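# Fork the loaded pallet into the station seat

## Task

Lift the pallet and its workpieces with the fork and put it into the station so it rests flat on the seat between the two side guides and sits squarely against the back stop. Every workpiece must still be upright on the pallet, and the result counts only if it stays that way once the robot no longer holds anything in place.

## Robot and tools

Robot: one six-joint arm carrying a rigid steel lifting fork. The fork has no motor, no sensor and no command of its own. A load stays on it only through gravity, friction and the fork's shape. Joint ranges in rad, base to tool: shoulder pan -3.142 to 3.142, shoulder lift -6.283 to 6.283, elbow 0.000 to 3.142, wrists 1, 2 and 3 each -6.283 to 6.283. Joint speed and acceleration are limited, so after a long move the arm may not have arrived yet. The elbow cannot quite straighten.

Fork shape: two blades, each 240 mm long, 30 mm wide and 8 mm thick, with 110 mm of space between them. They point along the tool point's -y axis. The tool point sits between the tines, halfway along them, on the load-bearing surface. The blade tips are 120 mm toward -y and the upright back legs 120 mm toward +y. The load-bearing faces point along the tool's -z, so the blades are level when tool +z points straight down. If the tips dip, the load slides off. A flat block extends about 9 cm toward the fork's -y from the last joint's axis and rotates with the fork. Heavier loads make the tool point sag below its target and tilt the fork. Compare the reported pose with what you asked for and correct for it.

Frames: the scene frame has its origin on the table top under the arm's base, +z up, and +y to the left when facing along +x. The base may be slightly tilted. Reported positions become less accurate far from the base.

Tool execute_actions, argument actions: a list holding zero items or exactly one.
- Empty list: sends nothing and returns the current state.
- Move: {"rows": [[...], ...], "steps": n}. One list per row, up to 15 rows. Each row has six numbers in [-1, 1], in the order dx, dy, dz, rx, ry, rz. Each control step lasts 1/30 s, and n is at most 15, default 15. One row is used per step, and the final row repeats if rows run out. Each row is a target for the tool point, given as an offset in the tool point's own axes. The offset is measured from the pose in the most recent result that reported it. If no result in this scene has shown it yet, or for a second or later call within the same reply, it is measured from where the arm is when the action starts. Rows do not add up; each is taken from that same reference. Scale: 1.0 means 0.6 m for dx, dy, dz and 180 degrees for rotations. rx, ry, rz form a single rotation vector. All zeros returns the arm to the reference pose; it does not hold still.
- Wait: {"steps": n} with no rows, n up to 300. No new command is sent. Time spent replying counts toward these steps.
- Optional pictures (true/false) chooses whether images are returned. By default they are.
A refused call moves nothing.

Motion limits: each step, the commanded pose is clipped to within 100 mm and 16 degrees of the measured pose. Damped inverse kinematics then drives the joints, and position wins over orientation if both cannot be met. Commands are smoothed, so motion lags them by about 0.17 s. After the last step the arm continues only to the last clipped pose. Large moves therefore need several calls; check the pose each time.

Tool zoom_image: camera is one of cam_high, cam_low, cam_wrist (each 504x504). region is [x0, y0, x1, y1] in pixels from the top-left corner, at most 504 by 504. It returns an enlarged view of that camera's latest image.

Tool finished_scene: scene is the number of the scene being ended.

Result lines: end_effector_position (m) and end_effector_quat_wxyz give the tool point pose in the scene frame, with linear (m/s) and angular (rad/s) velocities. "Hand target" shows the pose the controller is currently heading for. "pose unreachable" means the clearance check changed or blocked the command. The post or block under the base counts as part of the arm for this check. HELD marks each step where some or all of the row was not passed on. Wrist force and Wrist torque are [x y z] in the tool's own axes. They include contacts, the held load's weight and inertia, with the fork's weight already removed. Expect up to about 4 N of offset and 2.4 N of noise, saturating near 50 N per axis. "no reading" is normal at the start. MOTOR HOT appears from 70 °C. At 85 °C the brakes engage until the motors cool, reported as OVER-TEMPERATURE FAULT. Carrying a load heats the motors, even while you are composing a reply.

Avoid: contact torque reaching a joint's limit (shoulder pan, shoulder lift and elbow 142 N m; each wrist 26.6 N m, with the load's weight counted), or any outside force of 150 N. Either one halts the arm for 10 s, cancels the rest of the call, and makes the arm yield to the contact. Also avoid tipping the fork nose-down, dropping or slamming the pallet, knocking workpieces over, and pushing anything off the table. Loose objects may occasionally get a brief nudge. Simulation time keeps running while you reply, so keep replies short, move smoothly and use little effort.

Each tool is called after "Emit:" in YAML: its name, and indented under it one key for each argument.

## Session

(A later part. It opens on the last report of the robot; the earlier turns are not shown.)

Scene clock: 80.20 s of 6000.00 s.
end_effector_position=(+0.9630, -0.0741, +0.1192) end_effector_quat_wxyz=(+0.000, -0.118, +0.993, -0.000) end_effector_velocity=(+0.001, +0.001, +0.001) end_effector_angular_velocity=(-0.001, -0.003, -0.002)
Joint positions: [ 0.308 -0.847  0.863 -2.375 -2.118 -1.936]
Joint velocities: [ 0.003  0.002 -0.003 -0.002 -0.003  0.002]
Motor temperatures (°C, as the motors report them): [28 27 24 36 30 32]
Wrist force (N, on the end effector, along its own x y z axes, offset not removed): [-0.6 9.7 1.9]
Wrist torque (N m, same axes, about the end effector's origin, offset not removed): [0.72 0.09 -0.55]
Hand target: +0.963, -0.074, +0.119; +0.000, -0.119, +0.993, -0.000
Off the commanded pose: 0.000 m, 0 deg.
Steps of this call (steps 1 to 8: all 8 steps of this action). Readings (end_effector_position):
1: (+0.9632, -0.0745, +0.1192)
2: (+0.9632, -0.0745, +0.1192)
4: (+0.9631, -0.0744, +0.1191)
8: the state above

Emit:
execute_actions:
  actions:
    - {"rows":[[0,0.0015,0.0005,0,0,-0.0002],[0,0.003,0.0015,0,0,-0.0005],[0,0.0053,0.003,0,0,-0.0008],[0,0.0087,0.005,0,0,-0.0012],[0,0.013,0.007,0,0,-0.0016],[0,0.0183,0.009,0,0,-0.002],[0,0.0245,0.0105,0,0,-0.002],[0,0.0317,0.0115,0,0,-0.002],[0,0.0398,0.012,0,0,-0.002],[0,0.049,0.012,0,0,-0.002],[0,0.059,0.012,0,0,-0.002],[0,0.07,0.012,0,0,-0.002],[0,0.0815,0.012,0,0,-0.002],[0,0.093,0.012,0,0,-0.002],[0,0.1045,0.012,0,0,-0.002]],"steps":15}
  pictures: false

Emit:
execute_actions:
  actions:
    - {"rows":[[0,0.0598,0.002,0,0,0],[0,0.0713,0.002,0,0,0],[0,0.0828,0.002,0,0,0],[0,0.0943,0.002,0,0,0],[0,0.1058,0.002,0,0,0],[0,0.1173,0.002,0,0,0],[0,0.1288,0.002,0,0,0],[0,0.1403,0.002,0,0,0],[0,0.1518,0.002,0,0,0],[0,0.1633,0.002,0,0,0],[0,0.1748,0.002,0,0,0],[0,0.1863,0.002,0,0,0],[0,0.1978,0.002,0,0,0],[0,0.2093,0.002,0,0,0],[0,0.2208,0.002,0,0,0]],"steps":15}
  pictures: false

Emit:
execute_actions:
  actions:
    - {"rows":[[0,0.0598,0.001,0,0,0],[0,0.0713,0.001,0,0,0],[0,0.0828,0.001,0,0,0],[0,0.0943,0.001,0,0,0],[0,0.1058,0.001,0,0,0],[0,0.1173,0.001,0,0,0],[0,0.1288,0.001,0,0,0],[0,0.1403,0.001,0,0,0],[0,0.1518,0.001,0,0,0],[0,0.1633,0.001,0,0,0],[0,0.1737,0.001,0,0,0],[0,0.183,0.001,0,0,0],[0,0.191,0.001,0,0,0],[0,0.1975,0.001,0,0,0],[0,0.2025,0.001,0,0,0]],"steps":15}
  pictures: false

Emit:
execute_actions:
  actions:
    - {"steps":10}

Scene clock: 84.13 s of 6000.00 s.
end_effector_position=(+0.9546, -0.0386, +0.1124) end_effector_quat_wxyz=(+0.000, -0.122, +0.993, -0.000) end_effector_velocity=(-0.040, +0.171, -0.005) end_effector_angular_velocity=(+0.004, -0.001, +0.006)
Joint positions: [ 0.342 -0.811  0.865 -2.398 -2.142 -1.914]
Joint velocities: [ 0.18   0.145  0.004 -0.067 -0.122  0.147]
Motor temperatures (°C, as the motors report them): [28 27 24 36 30 32]
Wrist force (N, on the end effector, along its own x y z axes, offset not removed): [-0.1 -0.4 0.6]
Wrist torque (N m, same axes, about the end effector's origin, offset not removed): [0.28 0.04 0.16]
Hand target: +0.949, -0.013, +0.112; +0.001, -0.122, +0.993, +0.000
Off the commanded pose: 0.026 m, 0 deg.
Steps of this call (steps 1 to 90: nothing new was sent; then 0.43 s passed at rest; steps 91 to 105: all 15 steps of this action). Readings (end_effector_position):
91: (+0.9629, -0.0736, +0.1192)
92: (+0.9629, -0.0736, +0.1191)
94: (+0.9627, -0.0728, +0.1186)
98: (+0.9614, -0.0673, +0.1158)
105: the state above

Scene clock: 84.63 s of 6000.00 s.
end_effector_position=(+0.9298, +0.0615, +0.1116) end_effector_quat_wxyz=(+0.001, -0.122, +0.992, +0.000) end_effector_velocity=(-0.049, +0.199, +0.002) end_effector_angular_velocity=(+0.002, -0.006, +0.003)
Joint positions: [ 0.446 -0.712  0.838 -2.42  -2.212 -1.824]
Joint velocities: [ 0.203  0.228 -0.122  0.    -0.132  0.183]
Motor temperatures (°C, as the motors report them): [28 27 24 36 30 32]
Wrist force (N, on the end effector, along its own x y z axes, offset not removed): [0.6 1.3 1.3]
Wrist torque (N m, same axes, about the end effector's origin, offset not removed): [0.51 -0.19 0.01]
Hand target: +0.922, +0.090, +0.112; +0.001, -0.122, +0.992, +0.000
Off the commanded pose: 0.029 m, 0 deg.
Steps of this call (steps 1 to 15: all 15 steps of this action). Readings (end_effector_position):
1: (+0.9532, -0.0327, +0.1123)
2: (+0.9516, -0.0263, +0.1121)
4: (+0.9481, -0.0125, +0.1115)
8: (+0.9415, +0.0146, +0.1114)
15: the state above

Scene clock: 85.13 s of 6000.00 s.
end_effector_position=(+0.9048, +0.1594, +0.1117) end_effector_quat_wxyz=(+0.003, -0.123, +0.992, +0.001) end_effector_velocity=(-0.041, +0.161, -0.001) end_effector_angular_velocity=(+0.000, +0.003, +0.004)
Joint positions: [ 0.542 -0.583  0.743 -2.399 -2.272 -1.734]
Joint velocities: [ 0.151  0.25  -0.24   0.093 -0.093  0.153]
Motor temperatures (°C, as the motors report them): [28 27 24 36 30 32]
Wrist force (N, on the end effector, along its own x y z axes, offset not removed): [-0.7 3.7 -0.6]
Wrist torque (N m, same axes, about the end effector's origin, offset not removed): [0.48 0.10 0.19]
Hand target: +0.900, +0.179, +0.112; +0.003, -0.123, +0.992, +0.001
Off the commanded pose: 0.020 m, 0 deg.
Steps of this call (steps 1 to 15: all 15 steps of this action). Readings (end_effector_position):
1: (+0.9282, +0.0681, +0.1116)
2: (+0.9265, +0.0748, +0.1116)
4: (+0.9231, +0.0880, +0.1115)
8: (+0.9163, +0.1146, +0.1116)
15: the state above

Scene clock: 85.47 s of 6000.00 s.
end_effector_position=(+0.9001, +0.1783, +0.1116) end_effector_quat_wxyz=(+0.003, -0.123, +0.992, +0.001) end_effector_velocity=(-0.002, +0.008, +0.000) end_effector_angular_velocity=(+0.001, -0.001, -0.000)
Joint positions: [ 0.56  -0.552  0.711 -2.385 -2.283 -1.715]
Joint velocities: [ 0.007  0.012 -0.012  0.003 -0.004  0.007]
Motor temperatures (°C, as the motors report them): [28 27 24 36 30 32]
Wrist force (N, on the end effector, along its own x y z axes, offset not removed): [0.3 1.7 0.2]
Wrist torque (N m, same axes, about the end effector's origin, offset not removed): [0.52 0.01 0.12]
Hand target: +0.900, +0.179, +0.112; +0.003, -0.123, +0.992, +0.001
Off the commanded pose: 0.001 m, 0 deg.
Steps of this call (steps 1 to 10: nothing new was sent). Readings (end_effector_position):
1: (+0.9036, +0.1644, +0.1116)
2: (+0.9025, +0.1685, +0.1116)
4: (+0.9013, +0.1737, +0.1116)
8: (+0.9003, +0.1776, +0.1116)
10: the state above

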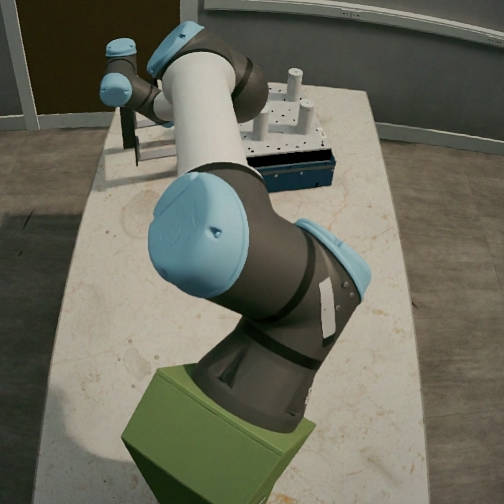

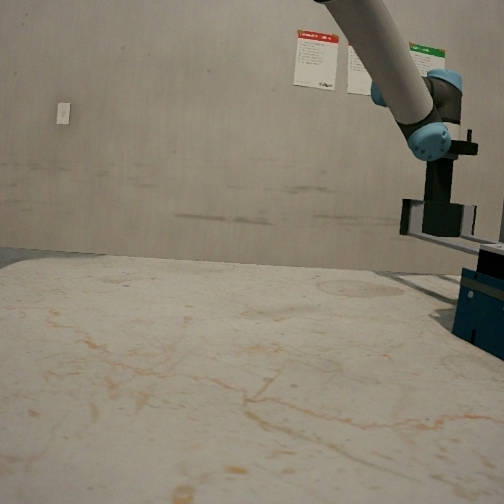

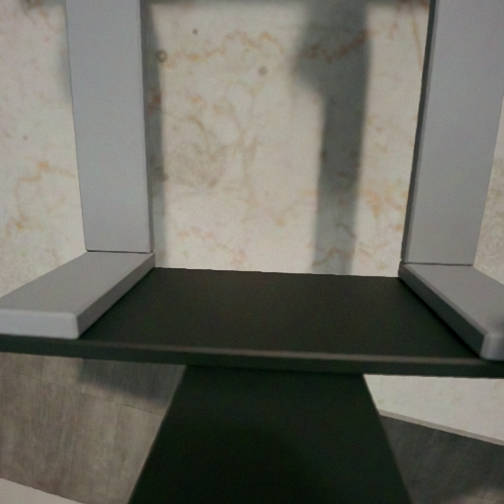

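Emit:
zoom_image:
  camera: "cam_high"
  region: [230, 55, 350, 195]

Region (230, 55, 350, 195) of cam_high's 504x504 image, scaled by 3.600, with more detail than that image has; it fills the left 432 columns of this view, and the rest is white.

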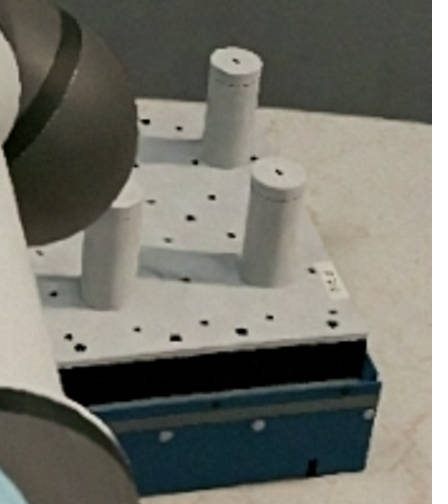

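Emit:
finished_scene:
  scene: 2

The scene is finished: the task was done.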